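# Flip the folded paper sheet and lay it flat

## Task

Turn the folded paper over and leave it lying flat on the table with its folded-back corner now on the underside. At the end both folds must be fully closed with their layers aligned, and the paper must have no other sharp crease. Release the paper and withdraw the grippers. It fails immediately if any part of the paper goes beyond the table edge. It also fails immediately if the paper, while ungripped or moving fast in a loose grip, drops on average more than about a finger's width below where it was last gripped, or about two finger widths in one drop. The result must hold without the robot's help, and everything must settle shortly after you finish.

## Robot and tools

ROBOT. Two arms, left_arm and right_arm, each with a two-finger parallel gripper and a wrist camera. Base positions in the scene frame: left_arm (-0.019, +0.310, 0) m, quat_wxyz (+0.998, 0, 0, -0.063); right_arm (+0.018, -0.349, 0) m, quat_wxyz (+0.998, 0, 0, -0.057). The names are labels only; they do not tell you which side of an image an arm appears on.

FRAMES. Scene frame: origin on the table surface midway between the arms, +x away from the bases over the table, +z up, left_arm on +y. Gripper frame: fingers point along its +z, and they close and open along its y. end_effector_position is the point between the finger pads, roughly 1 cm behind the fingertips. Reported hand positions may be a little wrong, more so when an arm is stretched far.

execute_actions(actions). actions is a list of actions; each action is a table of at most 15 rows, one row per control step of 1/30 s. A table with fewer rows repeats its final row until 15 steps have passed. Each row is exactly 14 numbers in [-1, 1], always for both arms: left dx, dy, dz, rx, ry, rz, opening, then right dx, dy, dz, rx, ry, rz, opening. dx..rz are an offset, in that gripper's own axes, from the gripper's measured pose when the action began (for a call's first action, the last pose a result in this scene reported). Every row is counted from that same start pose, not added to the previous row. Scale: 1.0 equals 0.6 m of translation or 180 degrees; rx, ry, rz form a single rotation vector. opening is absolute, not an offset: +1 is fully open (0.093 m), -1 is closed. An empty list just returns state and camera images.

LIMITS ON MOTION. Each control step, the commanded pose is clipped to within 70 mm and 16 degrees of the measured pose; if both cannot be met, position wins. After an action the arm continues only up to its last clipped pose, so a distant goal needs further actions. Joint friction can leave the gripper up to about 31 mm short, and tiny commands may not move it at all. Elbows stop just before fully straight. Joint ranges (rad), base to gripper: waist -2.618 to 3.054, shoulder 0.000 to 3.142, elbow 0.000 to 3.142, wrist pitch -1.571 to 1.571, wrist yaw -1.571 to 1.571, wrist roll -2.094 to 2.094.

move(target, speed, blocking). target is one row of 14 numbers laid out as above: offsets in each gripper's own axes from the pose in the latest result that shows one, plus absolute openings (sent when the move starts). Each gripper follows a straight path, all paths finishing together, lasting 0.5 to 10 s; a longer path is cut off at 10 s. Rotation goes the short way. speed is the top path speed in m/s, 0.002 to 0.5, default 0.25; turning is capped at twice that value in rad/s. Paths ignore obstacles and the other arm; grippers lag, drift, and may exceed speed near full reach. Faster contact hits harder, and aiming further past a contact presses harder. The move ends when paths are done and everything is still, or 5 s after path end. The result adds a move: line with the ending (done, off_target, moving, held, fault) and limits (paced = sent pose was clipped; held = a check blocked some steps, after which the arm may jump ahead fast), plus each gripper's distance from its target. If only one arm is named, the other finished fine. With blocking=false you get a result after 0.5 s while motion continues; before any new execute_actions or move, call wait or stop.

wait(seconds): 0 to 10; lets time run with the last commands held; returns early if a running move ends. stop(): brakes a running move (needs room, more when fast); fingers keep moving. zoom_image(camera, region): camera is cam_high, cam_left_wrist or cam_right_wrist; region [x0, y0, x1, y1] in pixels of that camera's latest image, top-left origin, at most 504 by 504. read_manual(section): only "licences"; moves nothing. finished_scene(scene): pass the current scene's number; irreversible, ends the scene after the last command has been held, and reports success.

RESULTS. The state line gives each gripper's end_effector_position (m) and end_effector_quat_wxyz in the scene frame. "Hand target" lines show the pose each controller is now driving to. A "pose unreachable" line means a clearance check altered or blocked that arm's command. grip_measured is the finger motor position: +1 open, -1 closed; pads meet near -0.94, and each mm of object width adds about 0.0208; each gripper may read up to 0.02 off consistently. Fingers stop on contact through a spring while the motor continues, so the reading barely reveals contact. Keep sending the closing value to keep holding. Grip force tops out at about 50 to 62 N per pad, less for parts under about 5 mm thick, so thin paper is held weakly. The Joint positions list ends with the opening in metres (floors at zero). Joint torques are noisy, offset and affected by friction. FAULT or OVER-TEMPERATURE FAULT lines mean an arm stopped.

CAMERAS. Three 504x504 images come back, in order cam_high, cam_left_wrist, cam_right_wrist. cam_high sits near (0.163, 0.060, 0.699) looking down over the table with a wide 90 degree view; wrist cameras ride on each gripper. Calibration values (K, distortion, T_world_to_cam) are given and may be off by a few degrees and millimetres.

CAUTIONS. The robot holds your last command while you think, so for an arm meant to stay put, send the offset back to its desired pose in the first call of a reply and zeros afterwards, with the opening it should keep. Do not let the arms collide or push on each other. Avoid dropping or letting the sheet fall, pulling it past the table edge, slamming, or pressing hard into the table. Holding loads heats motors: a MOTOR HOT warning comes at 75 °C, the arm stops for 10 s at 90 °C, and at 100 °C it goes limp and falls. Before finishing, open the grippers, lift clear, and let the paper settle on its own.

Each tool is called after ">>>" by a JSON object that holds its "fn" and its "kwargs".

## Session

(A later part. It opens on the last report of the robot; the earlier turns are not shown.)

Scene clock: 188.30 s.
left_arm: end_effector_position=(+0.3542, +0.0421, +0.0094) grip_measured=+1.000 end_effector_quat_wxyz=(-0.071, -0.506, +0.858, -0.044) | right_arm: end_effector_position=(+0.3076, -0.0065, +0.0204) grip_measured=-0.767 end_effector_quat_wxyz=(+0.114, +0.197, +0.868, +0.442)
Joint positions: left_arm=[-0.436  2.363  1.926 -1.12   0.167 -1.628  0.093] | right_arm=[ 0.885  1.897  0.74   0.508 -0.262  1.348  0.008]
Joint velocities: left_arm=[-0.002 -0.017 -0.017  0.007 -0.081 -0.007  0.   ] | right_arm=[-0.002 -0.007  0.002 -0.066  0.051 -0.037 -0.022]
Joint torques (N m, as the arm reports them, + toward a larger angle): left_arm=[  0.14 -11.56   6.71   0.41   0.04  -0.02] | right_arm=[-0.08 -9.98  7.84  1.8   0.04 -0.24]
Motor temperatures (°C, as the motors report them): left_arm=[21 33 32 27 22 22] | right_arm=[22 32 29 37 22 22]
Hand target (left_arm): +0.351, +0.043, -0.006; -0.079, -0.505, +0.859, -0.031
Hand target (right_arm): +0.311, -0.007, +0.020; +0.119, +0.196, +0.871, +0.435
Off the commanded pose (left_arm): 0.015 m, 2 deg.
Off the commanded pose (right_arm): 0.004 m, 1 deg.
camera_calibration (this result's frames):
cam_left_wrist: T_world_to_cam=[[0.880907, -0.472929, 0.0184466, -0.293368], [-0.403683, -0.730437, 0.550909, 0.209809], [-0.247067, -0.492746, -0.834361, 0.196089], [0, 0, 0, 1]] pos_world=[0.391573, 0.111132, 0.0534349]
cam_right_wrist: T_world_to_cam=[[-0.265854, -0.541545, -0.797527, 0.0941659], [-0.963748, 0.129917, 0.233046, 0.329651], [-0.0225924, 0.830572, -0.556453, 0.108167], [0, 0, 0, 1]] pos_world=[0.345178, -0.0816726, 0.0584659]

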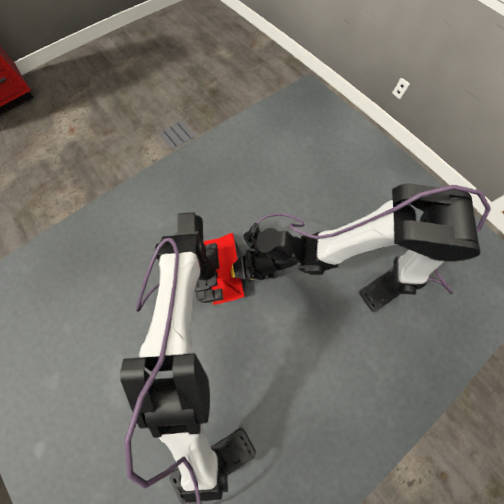

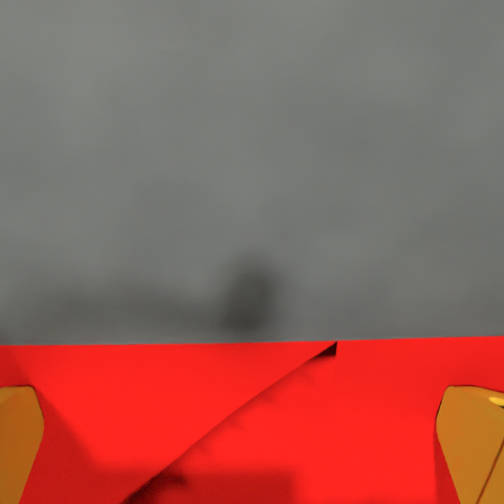

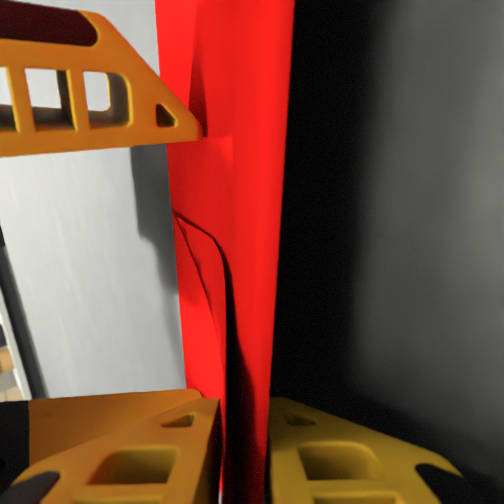

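>>> {"fn": "execute_actions", "kwargs": {"actions": [[[0,0,0.01,0,0,0,1,0,0,0,0,0,0,-0.8],[0,0,0.01,0,0,0,1,0,0,0,0,0,0,-0.82],[0,0,0.01,0,0,0,1,0,0,0,0,0,0,-0.84],[0,0,0.01,0,0,0,1,0,0,0,0,0,0,-0.86],[0,0,0.01,0,0,0,1,0,0,0,0,0,0,-0.88],[0,0,0.01,0,0,0,1,0,0,0,0,0,0,-0.9],[0,0,0.01,0,0,0,1,0,0,0,0,0,0,-0.92],[0,0,0.01,0,0,0,1,0,0,0,0,0,0,-0.94],[0,0,0.01,0,0,0,1,0,0,0,0,0,0,-0.96],[0,0,0.01,0,0,0,1,0,0,0,0,0,0,-0.98],[0,0,0.01,0,0,0,1,0,0,0,0,0,0,-1]]]}}

>>> {"fn": "move", "kwargs": {"target": [-0.06,0,-0.12,0,0,0,1,0,0,0,0,0,0,-1], "speed": 0.15}}

Scene clock: 192.83 s.
left_arm: end_effector_position=(+0.3542, +0.0421, +0.0094) grip_measured=+1.000 end_effector_quat_wxyz=(-0.071, -0.506, +0.858, -0.044) | right_arm: end_effector_position=(+0.3063, -0.0083, +0.0174) grip_measured=-0.988 end_effector_quat_wxyz=(+0.111, +0.198, +0.871, +0.436)
Joint positions: left_arm=[-0.436  2.363  1.926 -1.12   0.167 -1.628  0.093] | right_arm=[ 0.885  1.897  0.74   0.493 -0.26   1.345  0.   ]
Joint velocities: left_arm=[-0.002 -0.007  0.002 -0.022 -0.007  0.037  0.   ] | right_arm=[-0.002  0.012 -0.022 -0.022  0.007  0.066  0.   ]
Joint torques (N m, as the arm reports them, + toward a larger angle): left_arm=[ -0.02 -13.82   5.43   0.55   0.04  -0.1 ] | right_arm=[  0.05 -10.09   6.55   2.01  -0.08  -0.12]
Motor temperatures (°C, as the motors report them): left_arm=[21 34 32 27 22 22] | right_arm=[22 32 29 37 22 22]
Hand target (left_arm): +0.354, +0.041, +0.004; -0.071, -0.506, +0.858, -0.044
Hand target (right_arm): +0.308, -0.007, +0.020; +0.114, +0.197, +0.868, +0.442
Off the commanded pose (left_arm): 0.006 m, 0 deg.
Off the commanded pose (right_arm): 0.004 m, 1 deg.
camera_calibration (this result's frames):
cam_left_wrist: T_world_to_cam=[[0.880907, -0.472929, 0.0184466, -0.293368], [-0.403683, -0.730437, 0.550909, 0.209809], [-0.247067, -0.492746, -0.834361, 0.196089], [0, 0, 0, 1]] pos_world=[0.391573, 0.111132, 0.0534349]
cam_right_wrist: T_world_to_cam=[[-0.272587, -0.551698, -0.788242, 0.0922809], [-0.96175, 0.13319, 0.239368, 0.328628], [-0.0270727, 0.823341, -0.566901, 0.10945], [0, 0, 0, 1]] pos_world=[0.344176, -0.0829734, 0.056124]

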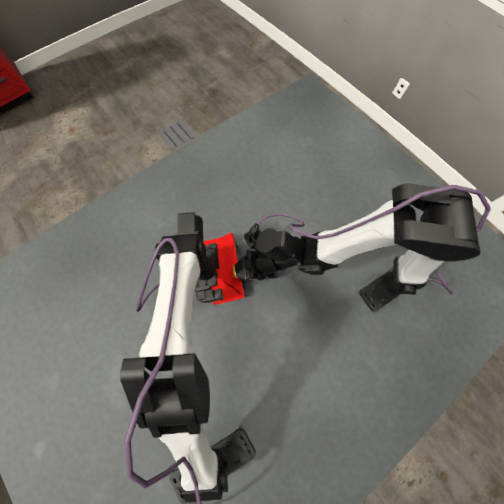

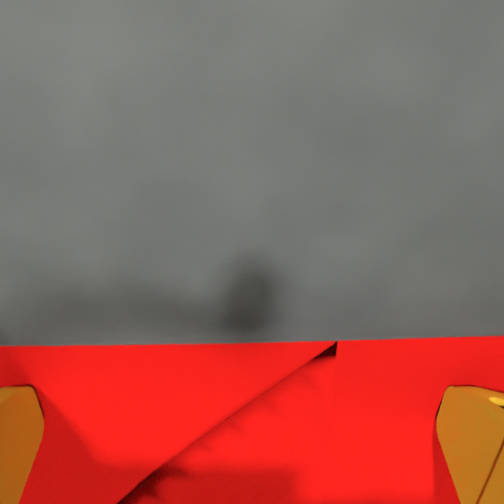

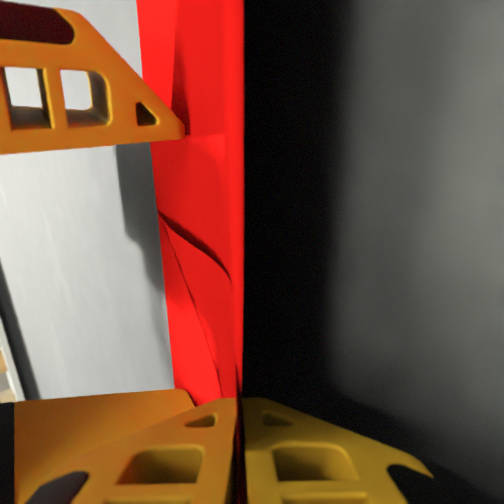

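Scene clock: 194.03 s.
left_arm: end_effector_position=(+0.3761, +0.0827, +0.0652) grip_measured=+1.000 end_effector_quat_wxyz=(-0.074, -0.508, +0.857, -0.039) | right_arm: end_effector_position=(+0.3063, -0.0083, +0.0174) grip_measured=-0.988 end_effector_quat_wxyz=(+0.111, +0.198, +0.871, +0.436)
Joint positions: left_arm=[-0.335  2.356  2.136 -1.366  0.167 -1.528  0.093] | right_arm=[ 0.885  1.897  0.74   0.493 -0.26   1.345  0.   ]
Joint velocities: left_arm=[-0.002 -0.002 -0.007  0.037  0.022  0.022  0.   ] | right_arm=[ 0.012  0.007 -0.022  0.007  0.007 -0.022  0.   ]
Joint torques (N m, as the arm reports them, + toward a larger angle): left_arm=[  0.69 -14.89   8.11   0.22  -0.01   0.04] | right_arm=[  0.09 -10.08   6.54   1.87  -0.05  -0.14]
Motor temperatures (°C, as the motors report them): left_arm=[21 34 32 27 22 22] | right_arm=[22 32 29 38 22 22]
Hand target (left_arm): +0.378, +0.084, +0.074; -0.071, -0.506, +0.858, -0.044
Hand target (right_arm): +0.306, -0.008, +0.017; +0.111, +0.198, +0.871, +0.436
Off the commanded pose (left_arm): 0.009 m, 1 deg.
Off the commanded pose (right_arm): 0.000 m, 0 deg.
move: done
camera_calibration (this result's frames):
cam_left_wrist: T_world_to_cam=[[0.882412, -0.470445, 0.00560705, -0.294406], [-0.395361, -0.735011, 0.550862, 0.214856], [-0.255029, -0.488304, -0.834577, 0.270721], [0, 0, 0, 1]] pos_world=[0.413774, 0.151614, 0.109233]
cam_right_wrist: T_world_to_cam=[[-0.272587, -0.551698, -0.788242, 0.0922809], [-0.96175, 0.13319, 0.239368, 0.328628], [-0.0270727, 0.823341, -0.566901, 0.10945], [0, 0, 0, 1]] pos_world=[0.344176, -0.0829734, 0.056124]

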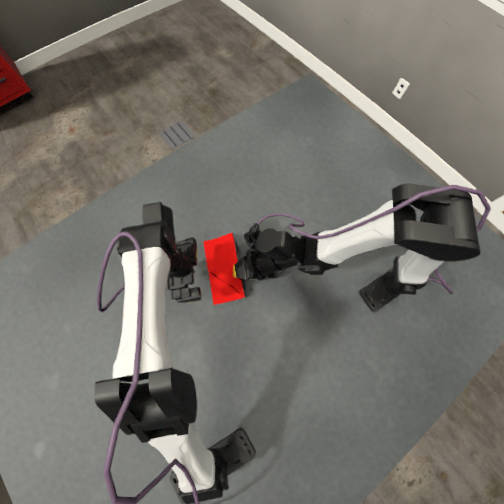

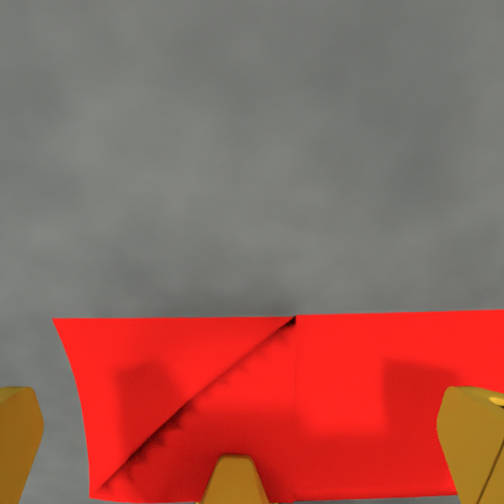

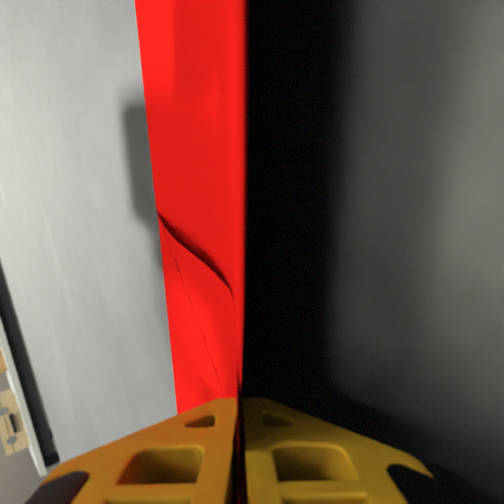

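>>> {"fn": "move", "kwargs": {"target": [-0.1225,0.222,-0.112,0,0,0,1,-0.004,0.145,-0.154,0.10,0,0,-1], "speed": 0.15}}

>>> {"fn": "move", "kwargs": {"target": [0,0,0,0,0,0,1,0,0,0,0,0,-0.5,-1], "speed": 0.4}}

Scene clock: 203.43 s.
left_arm: end_effector_position=(+0.3059, +0.2150, +0.1204) grip_measured=+1.000 end_effector_quat_wxyz=(-0.073, -0.508, +0.857, -0.046) | right_arm: end_effector_position=(+0.2944, -0.0340, +0.1319) grip_measured=-0.989 end_effector_quat_wxyz=(+0.067, +0.223, +0.928, +0.289)
Joint positions: left_arm=[-0.076  1.866  1.602 -1.354  0.165 -1.267  0.093] | right_arm=[ 0.89   1.643  1.226 -0.577 -0.185  1.303  0.   ]
Joint velocities: left_arm=[-0.022  0.002 -0.002 -0.007  0.022  0.007  0.   ] | right_arm=[-0.017 -0.012 -0.002  0.066 -0.095  0.007  0.   ]
Joint torques (N m, as the arm reports them, + toward a larger angle): left_arm=[  0.83 -11.09   5.16   0.18  -0.04   0.01] | right_arm=[ 0.73 -9.66 10.78  1.34  0.09 -0.21]
Motor temperatures (°C, as the motors report them): left_arm=[21 37 32 26 22 22] | right_arm=[22 34 29 38 22 22]
Hand target (left_arm): +0.300, +0.220, +0.121; -0.075, -0.508, +0.857, -0.038
Hand target (right_arm): +0.296, -0.030, +0.142; +0.077, +0.213, +0.928, +0.295
Off the commanded pose (left_arm): 0.008 m, 1 deg.
Off the commanded pose (right_arm): 0.012 m, 2 deg.
move: off_target (right_arm)
camera_calibration (this result's frames):
cam_left_wrist: T_world_to_cam=[[0.882593, -0.469775, 0.018461, -0.172349], [-0.399999, -0.729708, 0.554551, 0.253772], [-0.247043, -0.496827, -0.831945, 0.362567], [0, 0, 0, 1]] pos_world=[0.343192, 0.284347, 0.164088]
cam_right_wrist: T_world_to_cam=[[-0.396595, -0.73736, -0.54682, 0.163505], [-0.908749, 0.231027, 0.347565, 0.266621], [-0.129951, 0.634765, -0.761699, 0.244763], [0, 0, 0, 1]] pos_world=[0.338944, -0.0964018, 0.183175]

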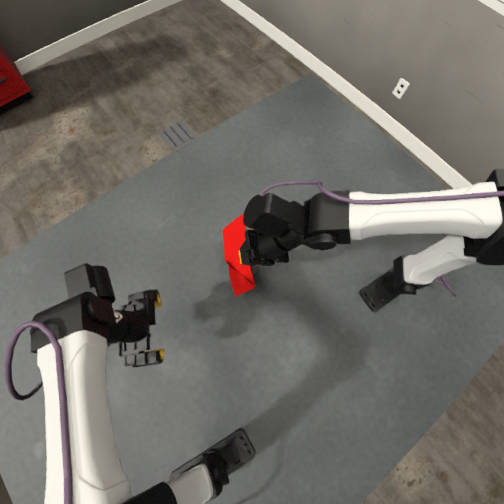

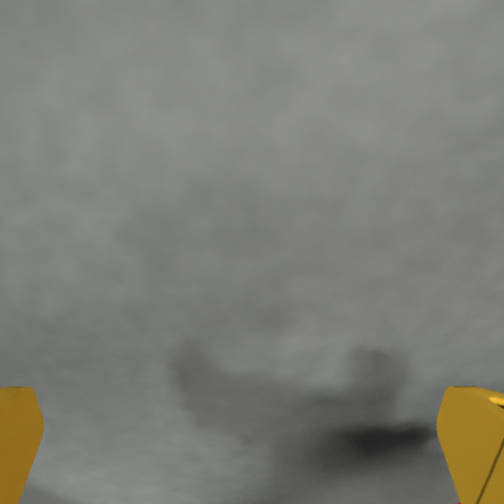

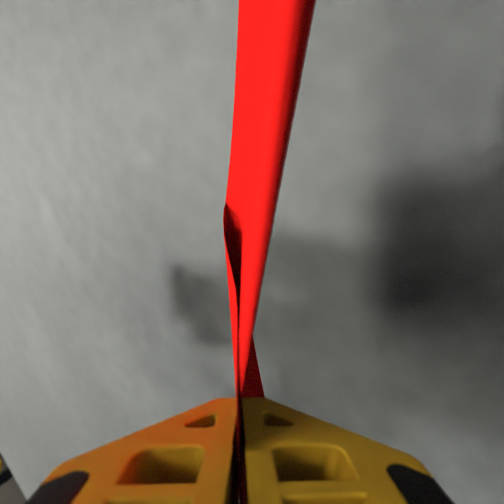

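Scene clock: 206.07 s.
left_arm: end_effector_position=(+0.3059, +0.2150, +0.1204) grip_measured=+1.000 end_effector_quat_wxyz=(-0.073, -0.508, +0.857, -0.046) | right_arm: end_effector_position=(+0.2944, -0.0340, +0.1319) grip_measured=-0.989 end_effector_quat_wxyz=(+0.251, -0.494, +0.817, +0.159)
Joint positions: left_arm=[-0.076  1.866  1.602 -1.354  0.165 -1.267  0.093] | right_arm=[ 0.89   1.643  1.226 -0.577 -0.185 -0.255  0.   ]
Joint velocities: left_arm=[ 0.002 -0.017 -0.002 -0.051  0.007  0.007  0.   ] | right_arm=[-0.007 -0.002  0.022 -0.007  0.037  0.037  0.   ]
Joint torques (N m, as the arm reports them, + toward a larger angle): left_arm=[ 0.18 -9.96  6.61  0.31  0.02 -0.06] | right_arm=[ 0.06 -9.32  8.56  1.5  -0.1  -0.18]
Motor temperatures (°C, as the motors report them): left_arm=[21 37 32 26 22 22] | right_arm=[22 34 29 37 22 22]
Hand target (left_arm): +0.306, +0.215, +0.120; -0.073, -0.508, +0.857, -0.046
Hand target (right_arm): +0.294, -0.034, +0.132; +0.252, -0.499, +0.814, +0.157
Off the commanded pose (left_arm): 0.000 m, 0 deg.
Off the commanded pose (right_arm): 0.000 m, 1 deg.
move: done
camera_calibration (this result's frames):
cam_left_wrist: T_world_to_cam=[[0.882593, -0.469775, 0.018461, -0.172349], [-0.399999, -0.729708, 0.554551, 0.253772], [-0.247043, -0.496827, -0.831945, 0.362567], [0, 0, 0, 1]] pos_world=[0.343192, 0.284347, 0.164088]
cam_right_wrist: T_world_to_cam=[[0.873272, -0.487232, -0.000935991, -0.273841], [-0.47851, -0.857274, -0.190024, 0.173937], [0.0917831, 0.16639, -0.981779, 0.19262], [0, 0, 0, 1]] pos_world=[0.304689, -0.0163624, 0.221906]

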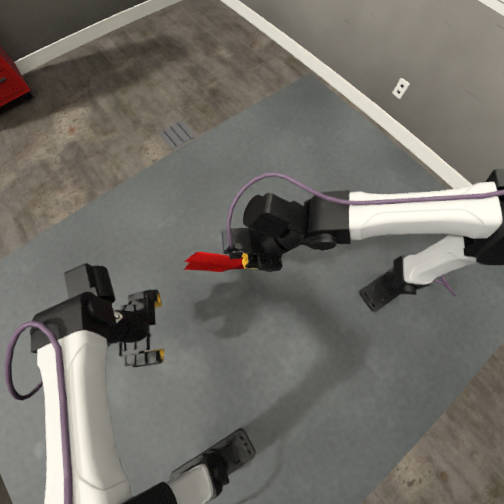

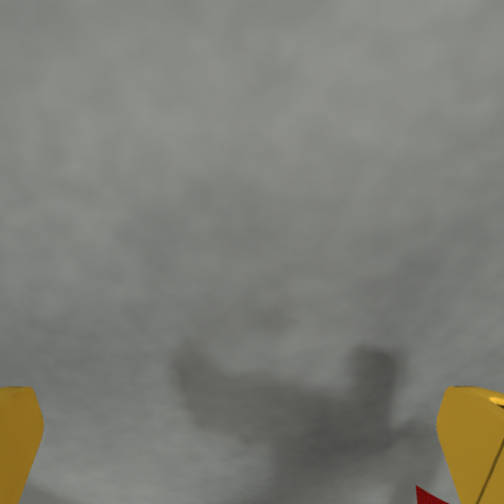

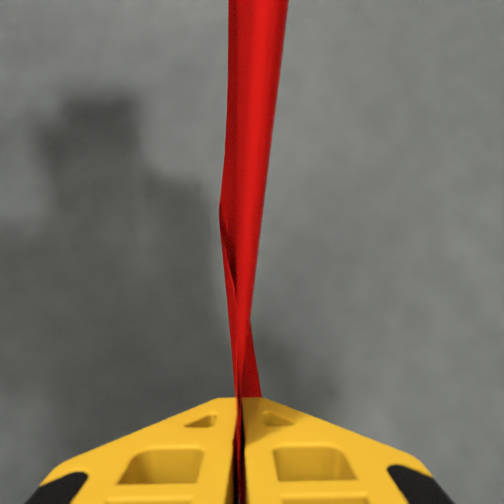

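>>> {"fn": "move", "kwargs": {"target": [0,0,0,0,0,0,1,-0.034,-0.027,0.088,0.111,-0.111,-0.496,-1], "speed": 0.4}}

Scene clock: 217.50 s.
left_arm: end_effector_position=(+0.3059, +0.2150, +0.1204) grip_measured=+1.000 end_effector_quat_wxyz=(-0.073, -0.508, +0.857, -0.046) | right_arm: end_effector_position=(+0.3323, +0.0050, +0.1123) grip_measured=-0.989 end_effector_quat_wxyz=(-0.491, +0.838, -0.201, +0.124)
Joint positions: left_arm=[-0.076  1.866  1.602 -1.354  0.165 -1.267  0.093] | right_arm=[ 0.851  1.726  0.886  0.304 -0.305 -1.758  0.   ]
Joint velocities: left_arm=[ 0.002 -0.017 -0.022 -0.037 -0.007  0.037  0.   ] | right_arm=[-0.022 -0.002  0.002 -0.037 -0.007 -0.066  0.   ]
Joint torques (N m, as the arm reports them, + toward a larger angle): left_arm=[ 0.12 -9.93  6.56  0.31  0.02 -0.08] | right_arm=[-0.6  -8.53  6.02  2.09 -0.22 -0.1 ]
Motor temperatures (°C, as the motors report them): left_arm=[21 36 32 26 22 22] | right_arm=[22 35 30 37 22 22]
Hand target (left_arm): +0.306, +0.215, +0.120; -0.073, -0.508, +0.857, -0.046
Hand target (right_arm): +0.331, +0.000, +0.100; -0.485, +0.843, -0.202, +0.119
Off the commanded pose (left_arm): 0.000 m, 0 deg.
Off the commanded pose (right_arm): 0.014 m, 1 deg.
move: off_target (right_arm)
camera_calibration (this result's frames):
cam_left_wrist: T_world_to_cam=[[0.882593, -0.469775, 0.018461, -0.172349], [-0.399999, -0.729708, 0.554551, 0.253772], [-0.247043, -0.496827, -0.831945, 0.362567], [0, 0, 0, 1]] pos_world=[0.343192, 0.284347, 0.164088]
cam_right_wrist: T_world_to_cam=[[0.221678, 0.408952, 0.885221, -0.175433], [0.646142, -0.741505, 0.180751, -0.194152], [0.730314, 0.531911, -0.428617, -0.11273], [0, 0, 0, 1]] pos_world=[0.246668, -0.0122586, 0.142072]

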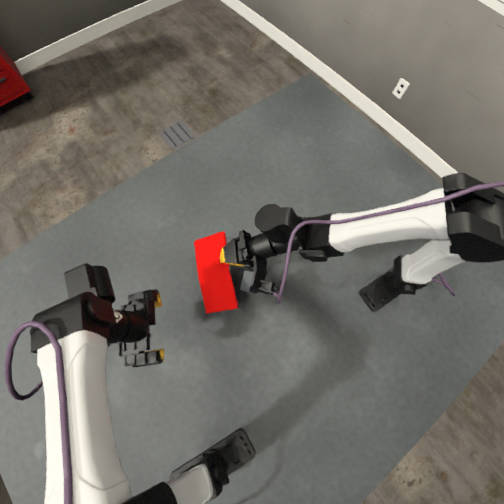

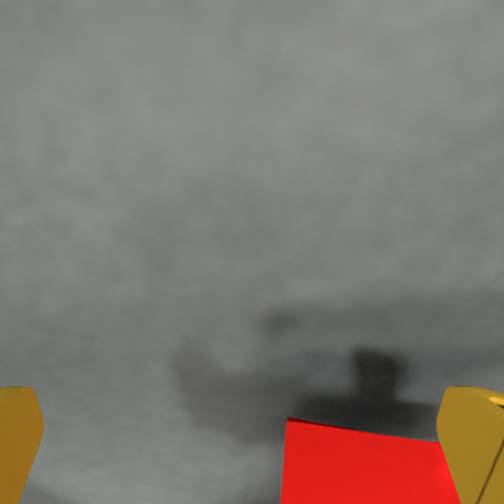

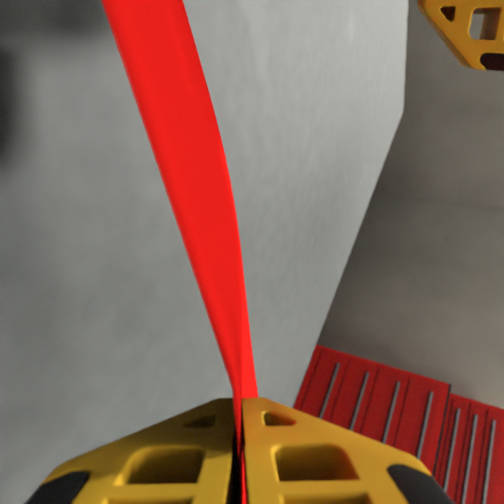

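>>> {"fn": "move", "kwargs": {"target": [0,0,0,0,0,0,1,0,0.187,0.019,0,0,0,-1], "speed": 0.07}}

Scene clock: 223.43 s.
left_arm: end_effector_position=(+0.3059, +0.2150, +0.1204) grip_measured=+1.000 end_effector_quat_wxyz=(-0.073, -0.508, +0.857, -0.046) | right_arm: end_effector_position=(+0.3157, -0.0274, +0.0176) grip_measured=-0.989 end_effector_quat_wxyz=(-0.497, +0.835, -0.201, +0.128)
Joint positions: left_arm=[-0.076  1.866  1.602 -1.354  0.165 -1.267  0.093] | right_arm=[ 0.809  1.95   0.616  0.807 -0.339 -1.777  0.   ]
Joint velocities: left_arm=[-0.012  0.002 -0.007 -0.022  0.051 -0.066  0.   ] | right_arm=[ 0.002 -0.002  0.002  0.007 -0.007 -0.022  0.   ]
Joint torques (N m, as the arm reports them, + toward a larger angle): left_arm=[ 0.19 -9.88  6.54  0.28  0.02 -0.07] | right_arm=[-0.59 -8.58  3.73  2.09 -0.25 -0.11]
Motor temperatures (°C, as the motors report them): left_arm=[21 36 32 26 22 22] | right_arm=[22 35 29 38 22 22]
Hand target (left_arm): +0.306, +0.215, +0.120; -0.073, -0.508, +0.857, -0.046
Hand target (right_arm): +0.312, -0.034, +0.009; -0.492, +0.838, -0.202, +0.123
Off the commanded pose (left_arm): 0.000 m, 0 deg.
Off the commanded pose (right_arm): 0.012 m, 1 deg.
move: off_target (right_arm)
camera_calibration (this result's frames):
cam_left_wrist: T_world_to_cam=[[0.882593, -0.469775, 0.018461, -0.172349], [-0.399999, -0.729708, 0.554551, 0.253772], [-0.247043, -0.496827, -0.831945, 0.362567], [0, 0, 0, 1]] pos_world=[0.343192, 0.284347, 0.164088]
cam_right_wrist: T_world_to_cam=[[0.214028, 0.398873, 0.891679, -0.0726563], [0.641834, -0.745552, 0.179448, -0.189098], [0.73637, 0.533904, -0.41558, -0.126128], [0, 0, 0, 1]] pos_world=[0.229797, -0.0446611, 0.046303]

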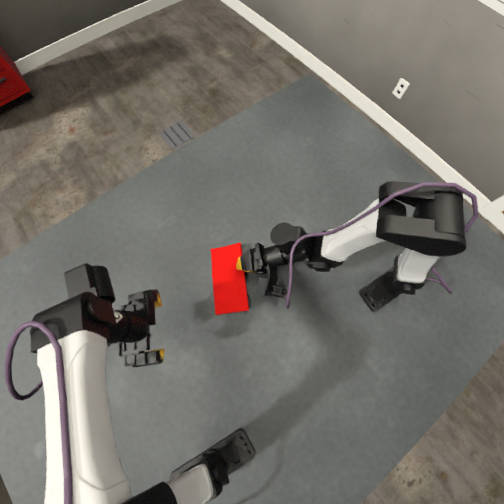

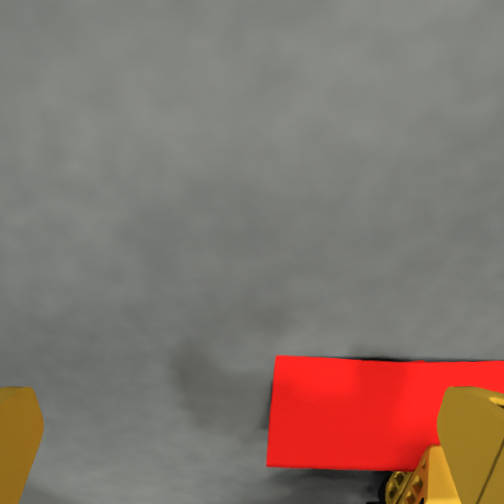

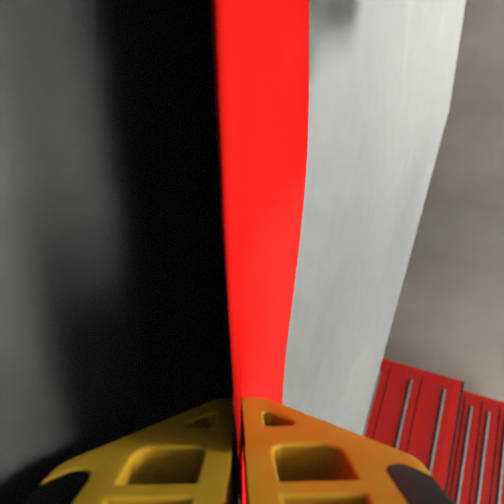

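>>> {"fn": "zoom_image", "kwargs": {"camera": "cam_high", "region": [190, 230, 290, 330]}}

Region (190, 230, 290, 330) of cam_high's 504x504 image, scaled by 5.040, with more detail than that image has.

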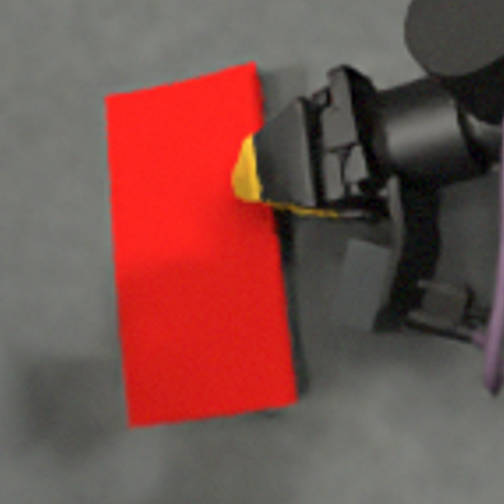

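>>> {"fn": "move", "kwargs": {"target": [0.2,-0.217,0.184,0,0,0,1,0,0.013,0,-0.012,0,0,-1], "speed": 0.2}}

Scene clock: 236.87 s.
left_arm: end_effector_position=(+0.3554, +0.0330, +0.0347) grip_measured=+1.000 end_effector_quat_wxyz=(-0.068, -0.505, +0.859, -0.050) | right_arm: end_effector_position=(+0.3127, -0.0298, +0.0112) grip_measured=-0.989 end_effector_quat_wxyz=(-0.485, +0.842, -0.204, +0.120)
Joint positions: left_arm=[-0.451  2.358  2.019 -1.202  0.167 -1.641  0.093] | right_arm=[ 0.809  1.95   0.616  0.775 -0.34  -1.782  0.   ]
Joint velocities: left_arm=[-0.012 -0.002 -0.017 -0.037 -0.007 -0.022  0.   ] | right_arm=[-0.012  0.007 -0.032 -0.037 -0.037  0.007  0.   ]
Joint torques (N m, as the arm reports them, + toward a larger angle): left_arm=[  0.04 -13.27   8.12   0.33   0.04  -0.15] | right_arm=[ 0.   -9.89  5.93  1.76 -0.06 -0.11]
Motor temperatures (°C, as the motors report them): left_arm=[21 35 32 25 22 22] | right_arm=[22 35 28 39 22 22]
Hand target (left_arm): +0.355, +0.031, +0.033; -0.072, -0.508, +0.857, -0.048
Hand target (right_arm): +0.314, -0.031, +0.011; -0.481, +0.844, -0.203, +0.123
Off the commanded pose (left_arm): 0.002 m, 1 deg.
Off the commanded pose (right_arm): 0.002 m, 1 deg.
move: done
camera_calibration (this result's frames):
cam_left_wrist: T_world_to_cam=[[0.879644, -0.474592, 0.0314305, -0.299186], [-0.411186, -0.725581, 0.551778, 0.192128], [-0.239064, -0.498292, -0.833399, 0.210351], [0, 0, 0, 1]] pos_world=[0.392465, 0.10223, 0.078698]
cam_right_wrist: T_world_to_cam=[[0.231398, 0.419299, 0.877863, -0.0700243], [0.647655, -0.739728, 0.182604, -0.189517], [0.725946, 0.526299, -0.442733, -0.121922], [0, 0, 0, 1]] pos_world=[0.227454, -0.0466627, 0.0420993]

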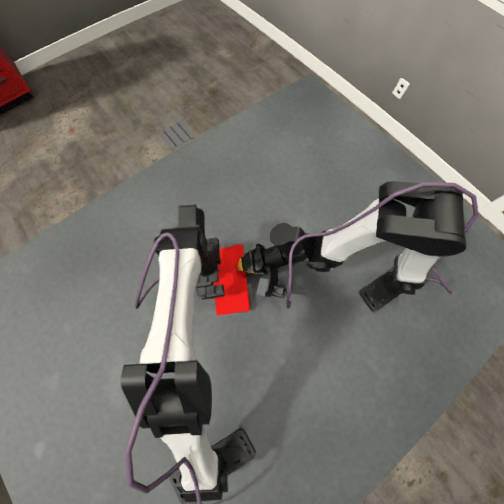

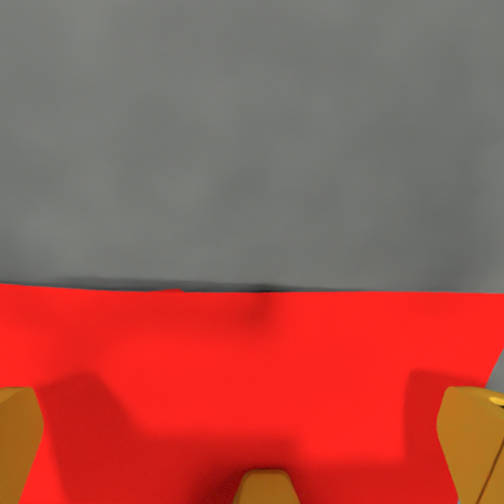

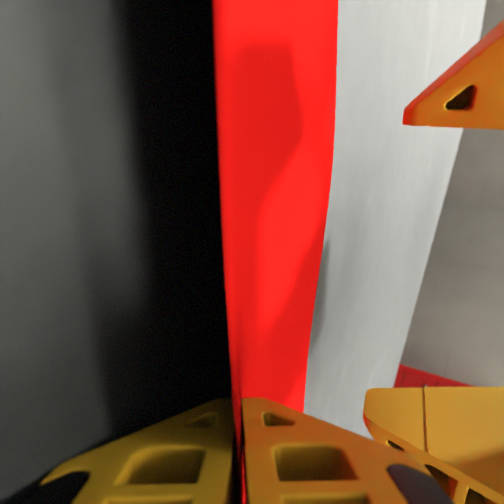

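>>> {"fn": "move", "kwargs": {"target": [0,0,0.072,-0.012,0,0,1,0,0,0,0,0,0,-1], "speed": 0.05}}

Scene clock: 241.97 s.
left_arm: end_effector_position=(+0.3588, +0.0298, +0.0100) grip_measured=+1.000 end_effector_quat_wxyz=(-0.070, -0.505, +0.859, -0.047) | right_arm: end_effector_position=(+0.3127, -0.0298, +0.0112) grip_measured=-0.989 end_effector_quat_wxyz=(-0.485, +0.842, -0.204, +0.120)
Joint positions: left_arm=[-0.452  2.404  2.001 -1.146  0.167 -1.643  0.093] | right_arm=[ 0.809  1.95   0.616  0.775 -0.34  -1.782  0.   ]
Joint velocities: left_arm=[-0.002  0.002  0.002 -0.007  0.022  0.007  0.   ] | right_arm=[ 0.002 -0.012 -0.002 -0.066 -0.007  0.051  0.   ]
Joint torques (N m, as the arm reports them, + toward a larger angle): left_arm=[ -1.17 -12.17   5.18   0.55   0.05  -0.16] | right_arm=[ 0.06 -9.67  5.57  1.9  -0.14 -0.05]
Motor temperatures (°C, as the motors report them): left_arm=[21 36 33 25 22 22] | right_arm=[22 35 28 39 22 22]
Hand target (left_arm): +0.351, +0.027, -0.007; -0.077, -0.503, +0.860, -0.034
Hand target (right_arm): +0.313, -0.030, +0.011; -0.485, +0.842, -0.204, +0.120
Off the commanded pose (left_arm): 0.019 m, 2 deg.
Off the commanded pose (right_arm): 0.000 m, 0 deg.
move: off_target (left_arm)
camera_calibration (this result's frames):
cam_left_wrist: T_world_to_cam=[[0.879982, -0.474388, 0.0242393, -0.303], [-0.407484, -0.727685, 0.551753, 0.203607], [-0.244107, -0.49541, -0.833655, 0.190742], [0, 0, 0, 1]] pos_world=[0.396162, 0.0989174, 0.0540166]
cam_right_wrist: T_world_to_cam=[[0.231398, 0.419299, 0.877863, -0.0700243], [0.647655, -0.739728, 0.182604, -0.189517], [0.725946, 0.526299, -0.442733, -0.121922], [0, 0, 0, 1]] pos_world=[0.227454, -0.0466627, 0.0420993]

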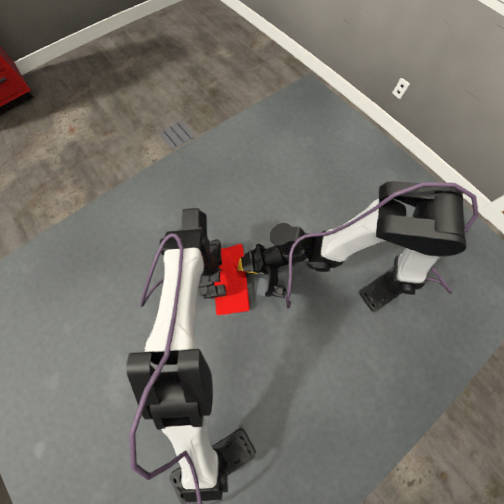

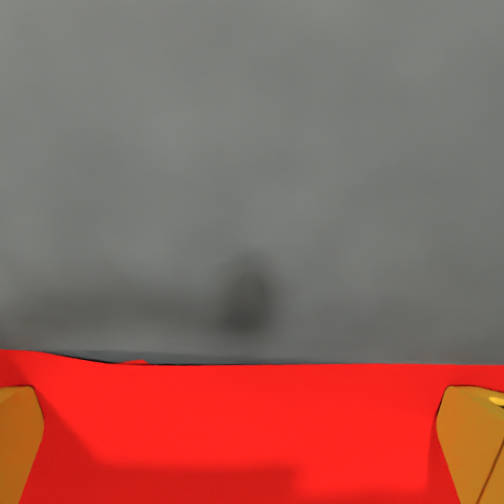

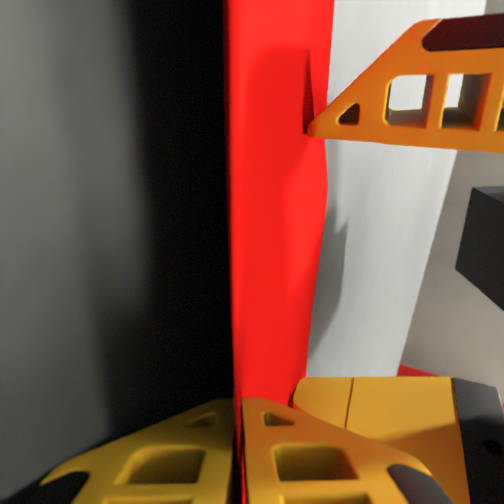

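>>> {"fn": "move", "kwargs": {"target": [0,0,0.03,-0.012,0,0,1,0,0.02,-0.027,-0.055,0,0,-0.82], "speed": 0.04}}

Scene clock: 248.43 s.
left_arm: end_effector_position=(+0.3601, +0.0290, +0.0095) grip_measured=+1.000 end_effector_quat_wxyz=(-0.071, -0.505, +0.859, -0.045) | right_arm: end_effector_position=(+0.3005, -0.0443, +0.0095) grip_measured=-0.822 end_effector_quat_wxyz=(-0.425, +0.875, -0.209, +0.100)
Joint positions: left_arm=[-0.452  2.418  2.023 -1.159  0.167 -1.643  0.093] | right_arm=[ 0.809  1.838  0.639  0.49  -0.319 -1.831  0.006]
Joint velocities: left_arm=[-0.002  0.017  0.002  0.022  0.022 -0.037  0.   ] | right_arm=[ 0.002  0.012  0.007  0.051  0.022 -0.022  0.001]
Joint torques (N m, as the arm reports them, + toward a larger angle): left_arm=[ -0.43 -11.25   7.37   0.4    0.05  -0.05] | right_arm=[-0.27 -9.87  7.57  1.3   0.   -0.12]
Motor temperatures (°C, as the motors report them): left_arm=[21 37 33 25 22 22] | right_arm=[22 36 28 39 22 22]
Hand target (left_arm): +0.357, +0.027, -0.008; -0.079, -0.504, +0.860, -0.031
Hand target (right_arm): +0.303, -0.048, +0.009; -0.412, +0.880, -0.213, +0.101
Off the commanded pose (left_arm): 0.017 m, 2 deg.
Off the commanded pose (right_arm): 0.005 m, 2 deg.
move: off_target (left_arm)
camera_calibration (this result's frames):
cam_left_wrist: T_world_to_cam=[[0.880073, -0.474447, 0.0192984, -0.30446], [-0.405193, -0.729178, 0.551469, 0.203052], [-0.247571, -0.493152, -0.833972, 0.191362], [0, 0, 0, 1]] pos_world=[0.397598, 0.0979815, 0.0534894]
cam_right_wrist: T_world_to_cam=[[0.286321, 0.525883, 0.800916, -0.0706593], [0.669869, -0.707536, 0.225097, -0.197644], [0.685052, 0.472059, -0.554855, -0.0952107], [0, 0, 0, 1]] pos_world=[0.217851, -0.0577365, 0.048253]

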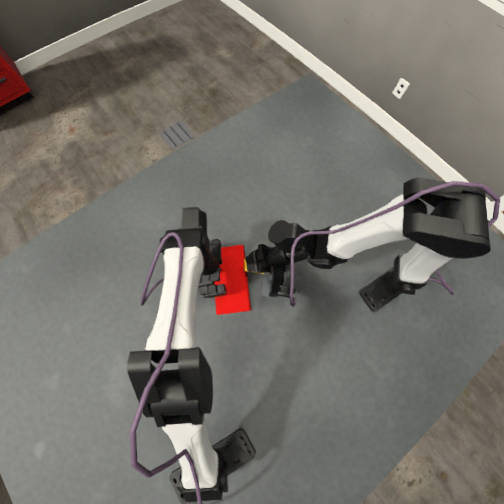

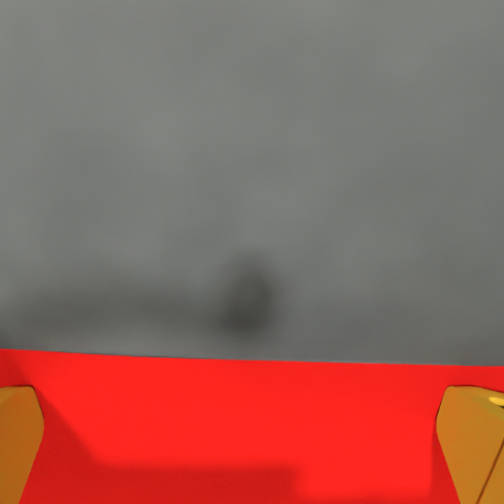

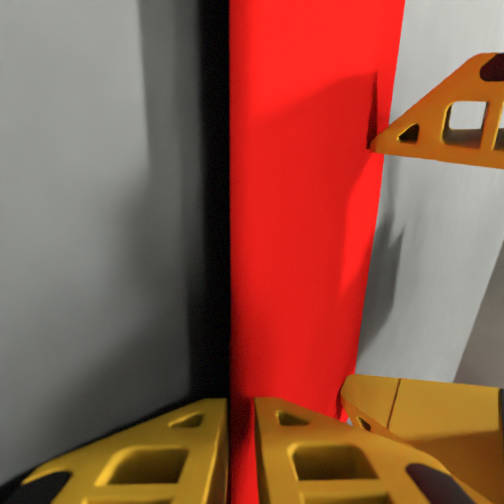

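Continue withdrawing.

>>> {"fn": "move", "kwargs": {"target": [0,0,0.03,-0.012,0,0,1,0,0.026,-0.036,-0.035,0,0,-0.82], "speed": 0.04}}

Scene clock: 251.90 s.
left_arm: end_effector_position=(+0.3608, +0.0285, +0.0098) grip_measured=+1.000 end_effector_quat_wxyz=(-0.072, -0.506, +0.859, -0.042) | right_arm: end_effector_position=(+0.2869, -0.0626, +0.0083) grip_measured=-0.822 end_effector_quat_wxyz=(-0.381, +0.896, -0.212, +0.082)
Joint positions: left_arm=[-0.452  2.429  2.045 -1.176  0.167 -1.643  0.093] | right_arm=[ 0.798  1.753  0.64   0.292 -0.311 -1.87   0.006]
Joint velocities: left_arm=[ 0.007 -0.022 -0.002  0.022  0.051  0.007  0.   ] | right_arm=[ 0.007 -0.007 -0.017 -0.007  0.081  0.066 -0.   ]
Joint torques (N m, as the arm reports them, + toward a larger angle): left_arm=[ -0.35 -11.3    7.45   0.43   0.05  -0.08] | right_arm=[ -0.61 -10.02   5.9    1.53  -0.11  -0.13]
Motor temperatures (°C, as the motors report them): left_arm=[21 38 33 25 22 22] | right_arm=[22 36 28 39 22 22]
Hand target (left_arm): +0.358, +0.027, -0.008; -0.080, -0.504, +0.860, -0.029
Hand target (right_arm): +0.288, -0.068, +0.010; -0.377, +0.897, -0.214, +0.088
Off the commanded pose (left_arm): 0.018 m, 2 deg.
Off the commanded pose (right_arm): 0.006 m, 1 deg.
move: off_target (left_arm)
camera_calibration (this result's frames):
cam_left_wrist: T_world_to_cam=[[0.88016, -0.474504, 0.0128366, -0.305247], [-0.402198, -0.73113, 0.551077, 0.201833], [-0.252103, -0.490198, -0.834356, 0.193093], [0, 0, 0, 1]] pos_world=[0.398522, 0.0973792, 0.0538011]
cam_right_wrist: T_world_to_cam=[[0.324882, 0.59683, 0.733652, -0.0622915], [0.689951, -0.680133, 0.247763, -0.205503], [0.646854, 0.42569, -0.632747, -0.0692396], [0, 0, 0, 1]] pos_world=[0.206813, -0.0731177, 0.0528053]

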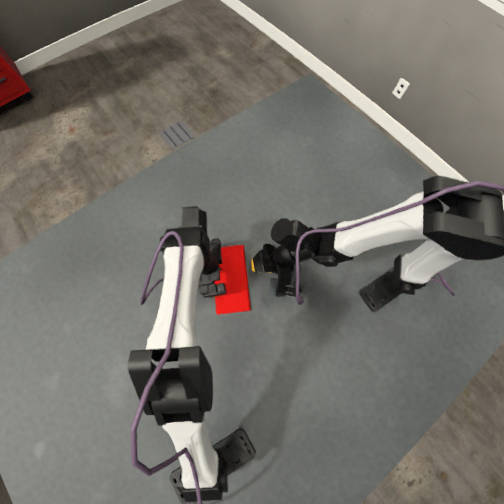

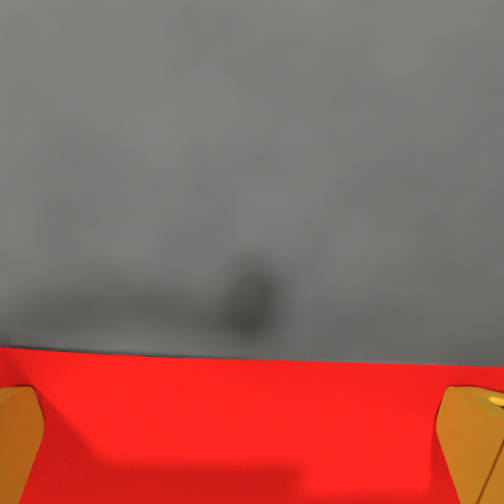

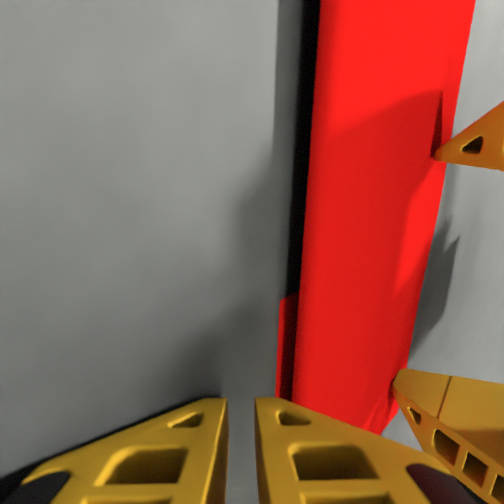

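>>> {"fn": "move", "kwargs": {"target": [0,0,0.03,-0.005,0,0,1,0,-0.04,-0.035,0,0,0,-1], "speed": 0.1}}

>>> {"fn": "move", "kwargs": {"target": [0,0,0.03,-0.005,0,0,1,-0.025,-0.052,0.052,0,0,0,-1], "speed": 0.1}}

Scene clock: 266.37 s.
left_arm: end_effector_position=(+0.3608, +0.0285, +0.0098) grip_measured=+1.000 end_effector_quat_wxyz=(-0.072, -0.506, +0.859, -0.042) | right_arm: end_effector_position=(+0.2825, -0.0663, +0.0283) grip_measured=-0.989 end_effector_quat_wxyz=(-0.371, +0.900, -0.215, +0.075)
Joint positions: left_arm=[-0.452  2.429  2.045 -1.176  0.167 -1.643  0.093] | right_arm=[ 0.798  1.664  0.671  0.147 -0.311 -1.87   0.   ]
Joint velocities: left_arm=[ 0.002  0.007 -0.002  0.037  0.007 -0.037  0.   ] | right_arm=[-0.012  0.007  0.012 -0.037  0.007  0.007  0.   ]
Joint torques (N m, as the arm reports them, + toward a larger angle): left_arm=[ -0.4  -12.43   5.38   0.63   0.04  -0.11] | right_arm=[ 0.11 -9.27  9.07  1.5  -0.19 -0.05]
Motor temperatures (°C, as the motors report them): left_arm=[21 38 33 25 22 22] | right_arm=[22 37 28 38 22 22]
Hand target (left_arm): +0.359, +0.026, -0.008; -0.076, -0.505, +0.859, -0.035
Hand target (right_arm): +0.288, -0.062, +0.040; -0.381, +0.896, -0.212, +0.082
Off the commanded pose (left_arm): 0.018 m, 1 deg.
Off the commanded pose (right_arm): 0.014 m, 1 deg.
move: off_target (left_arm, right_arm)
camera_calibration (this result's frames):
cam_left_wrist: T_world_to_cam=[[0.88016, -0.474504, 0.0128366, -0.305247], [-0.402198, -0.73113, 0.551077, 0.201833], [-0.252103, -0.490198, -0.834356, 0.193093], [0, 0, 0, 1]] pos_world=[0.398522, 0.0973792, 0.0538011]
cam_right_wrist: T_world_to_cam=[[0.338695, 0.608557, 0.717596, -0.076026], [0.694881, -0.675993, 0.245302, -0.210912], [0.63437, 0.415562, -0.651831, -0.048733], [0, 0, 0, 1]] pos_world=[0.203223, -0.0760573, 0.0745273]

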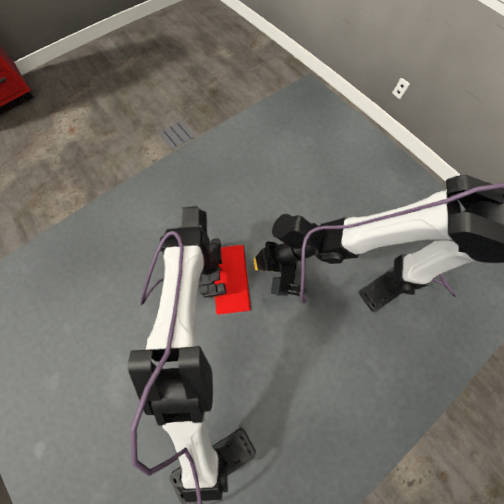

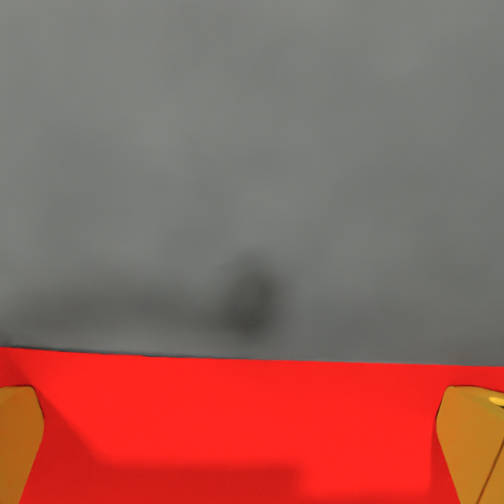

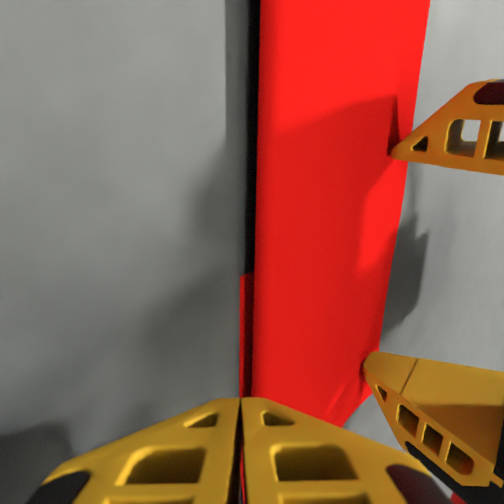

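Scene clock: 267.23 s.
left_arm: end_effector_position=(+0.3608, +0.0285, +0.0098) grip_measured=+1.000 end_effector_quat_wxyz=(-0.072, -0.506, +0.859, -0.042) | right_arm: end_effector_position=(+0.2850, -0.0269, +0.0265) grip_measured=-0.989 end_effector_quat_wxyz=(-0.368, +0.903, -0.211, +0.074)
Joint positions: left_arm=[-0.452  2.429  2.045 -1.176  0.167 -1.643  0.093] | right_arm=[ 0.892  1.766  0.784  0.147 -0.251 -1.808  0.   ]
Joint velocities: left_arm=[-0.002  0.012  0.002  0.007  0.022 -0.007  0.   ] | right_arm=[ 0.002  0.012 -0.002 -0.051 -0.051 -0.022  0.   ]
Joint torques (N m, as the arm reports them, + toward a larger angle): left_arm=[ -0.49 -12.46   5.31   0.65   0.03  -0.1 ] | right_arm=[ 0.56 -7.95  9.36  1.61 -0.07  0.03]
Motor temperatures (°C, as the motors report them): left_arm=[21 38 33 25 22 22] | right_arm=[22 37 28 38 22 22]
Hand target (left_arm): +0.359, +0.026, -0.008; -0.076, -0.505, +0.859, -0.035
Hand target (right_arm): +0.289, -0.021, +0.029; -0.371, +0.901, -0.214, +0.076
Off the commanded pose (left_arm): 0.018 m, 1 deg.
Off the commanded pose (right_arm): 0.008 m, 1 deg.
move: off_target (left_arm)
camera_calibration (this result's frames):
cam_left_wrist: T_world_to_cam=[[0.88016, -0.474504, 0.0128366, -0.305247], [-0.402198, -0.73113, 0.551077, 0.201833], [-0.252103, -0.490198, -0.834356, 0.193093], [0, 0, 0, 1]] pos_world=[0.398522, 0.0973792, 0.0538011]
cam_right_wrist: T_world_to_cam=[[0.333701, 0.616757, 0.71292, -0.097746], [0.701025, -0.667977, 0.249743, -0.187324], [0.630245, 0.416435, -0.655266, -0.0665819], [0, 0, 0, 1]] pos_world=[0.2059, -0.0371159, 0.0728391]

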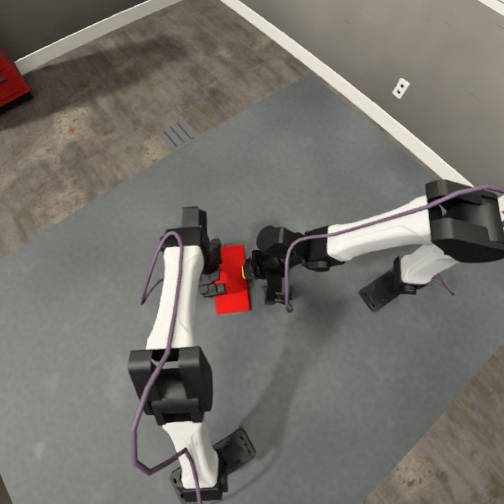

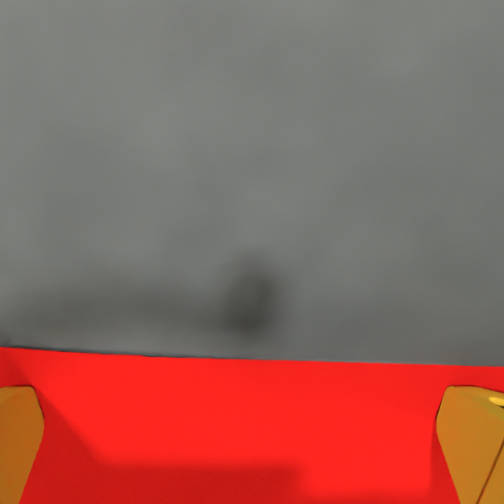

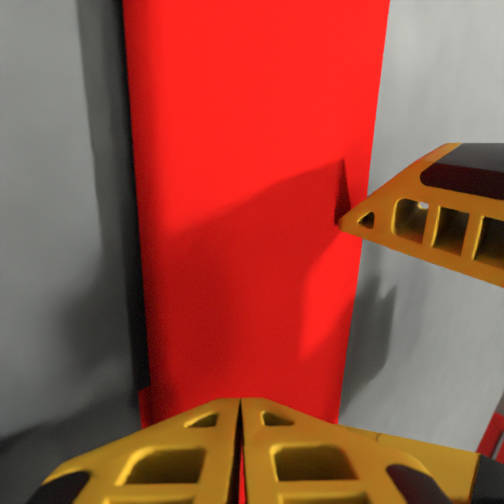

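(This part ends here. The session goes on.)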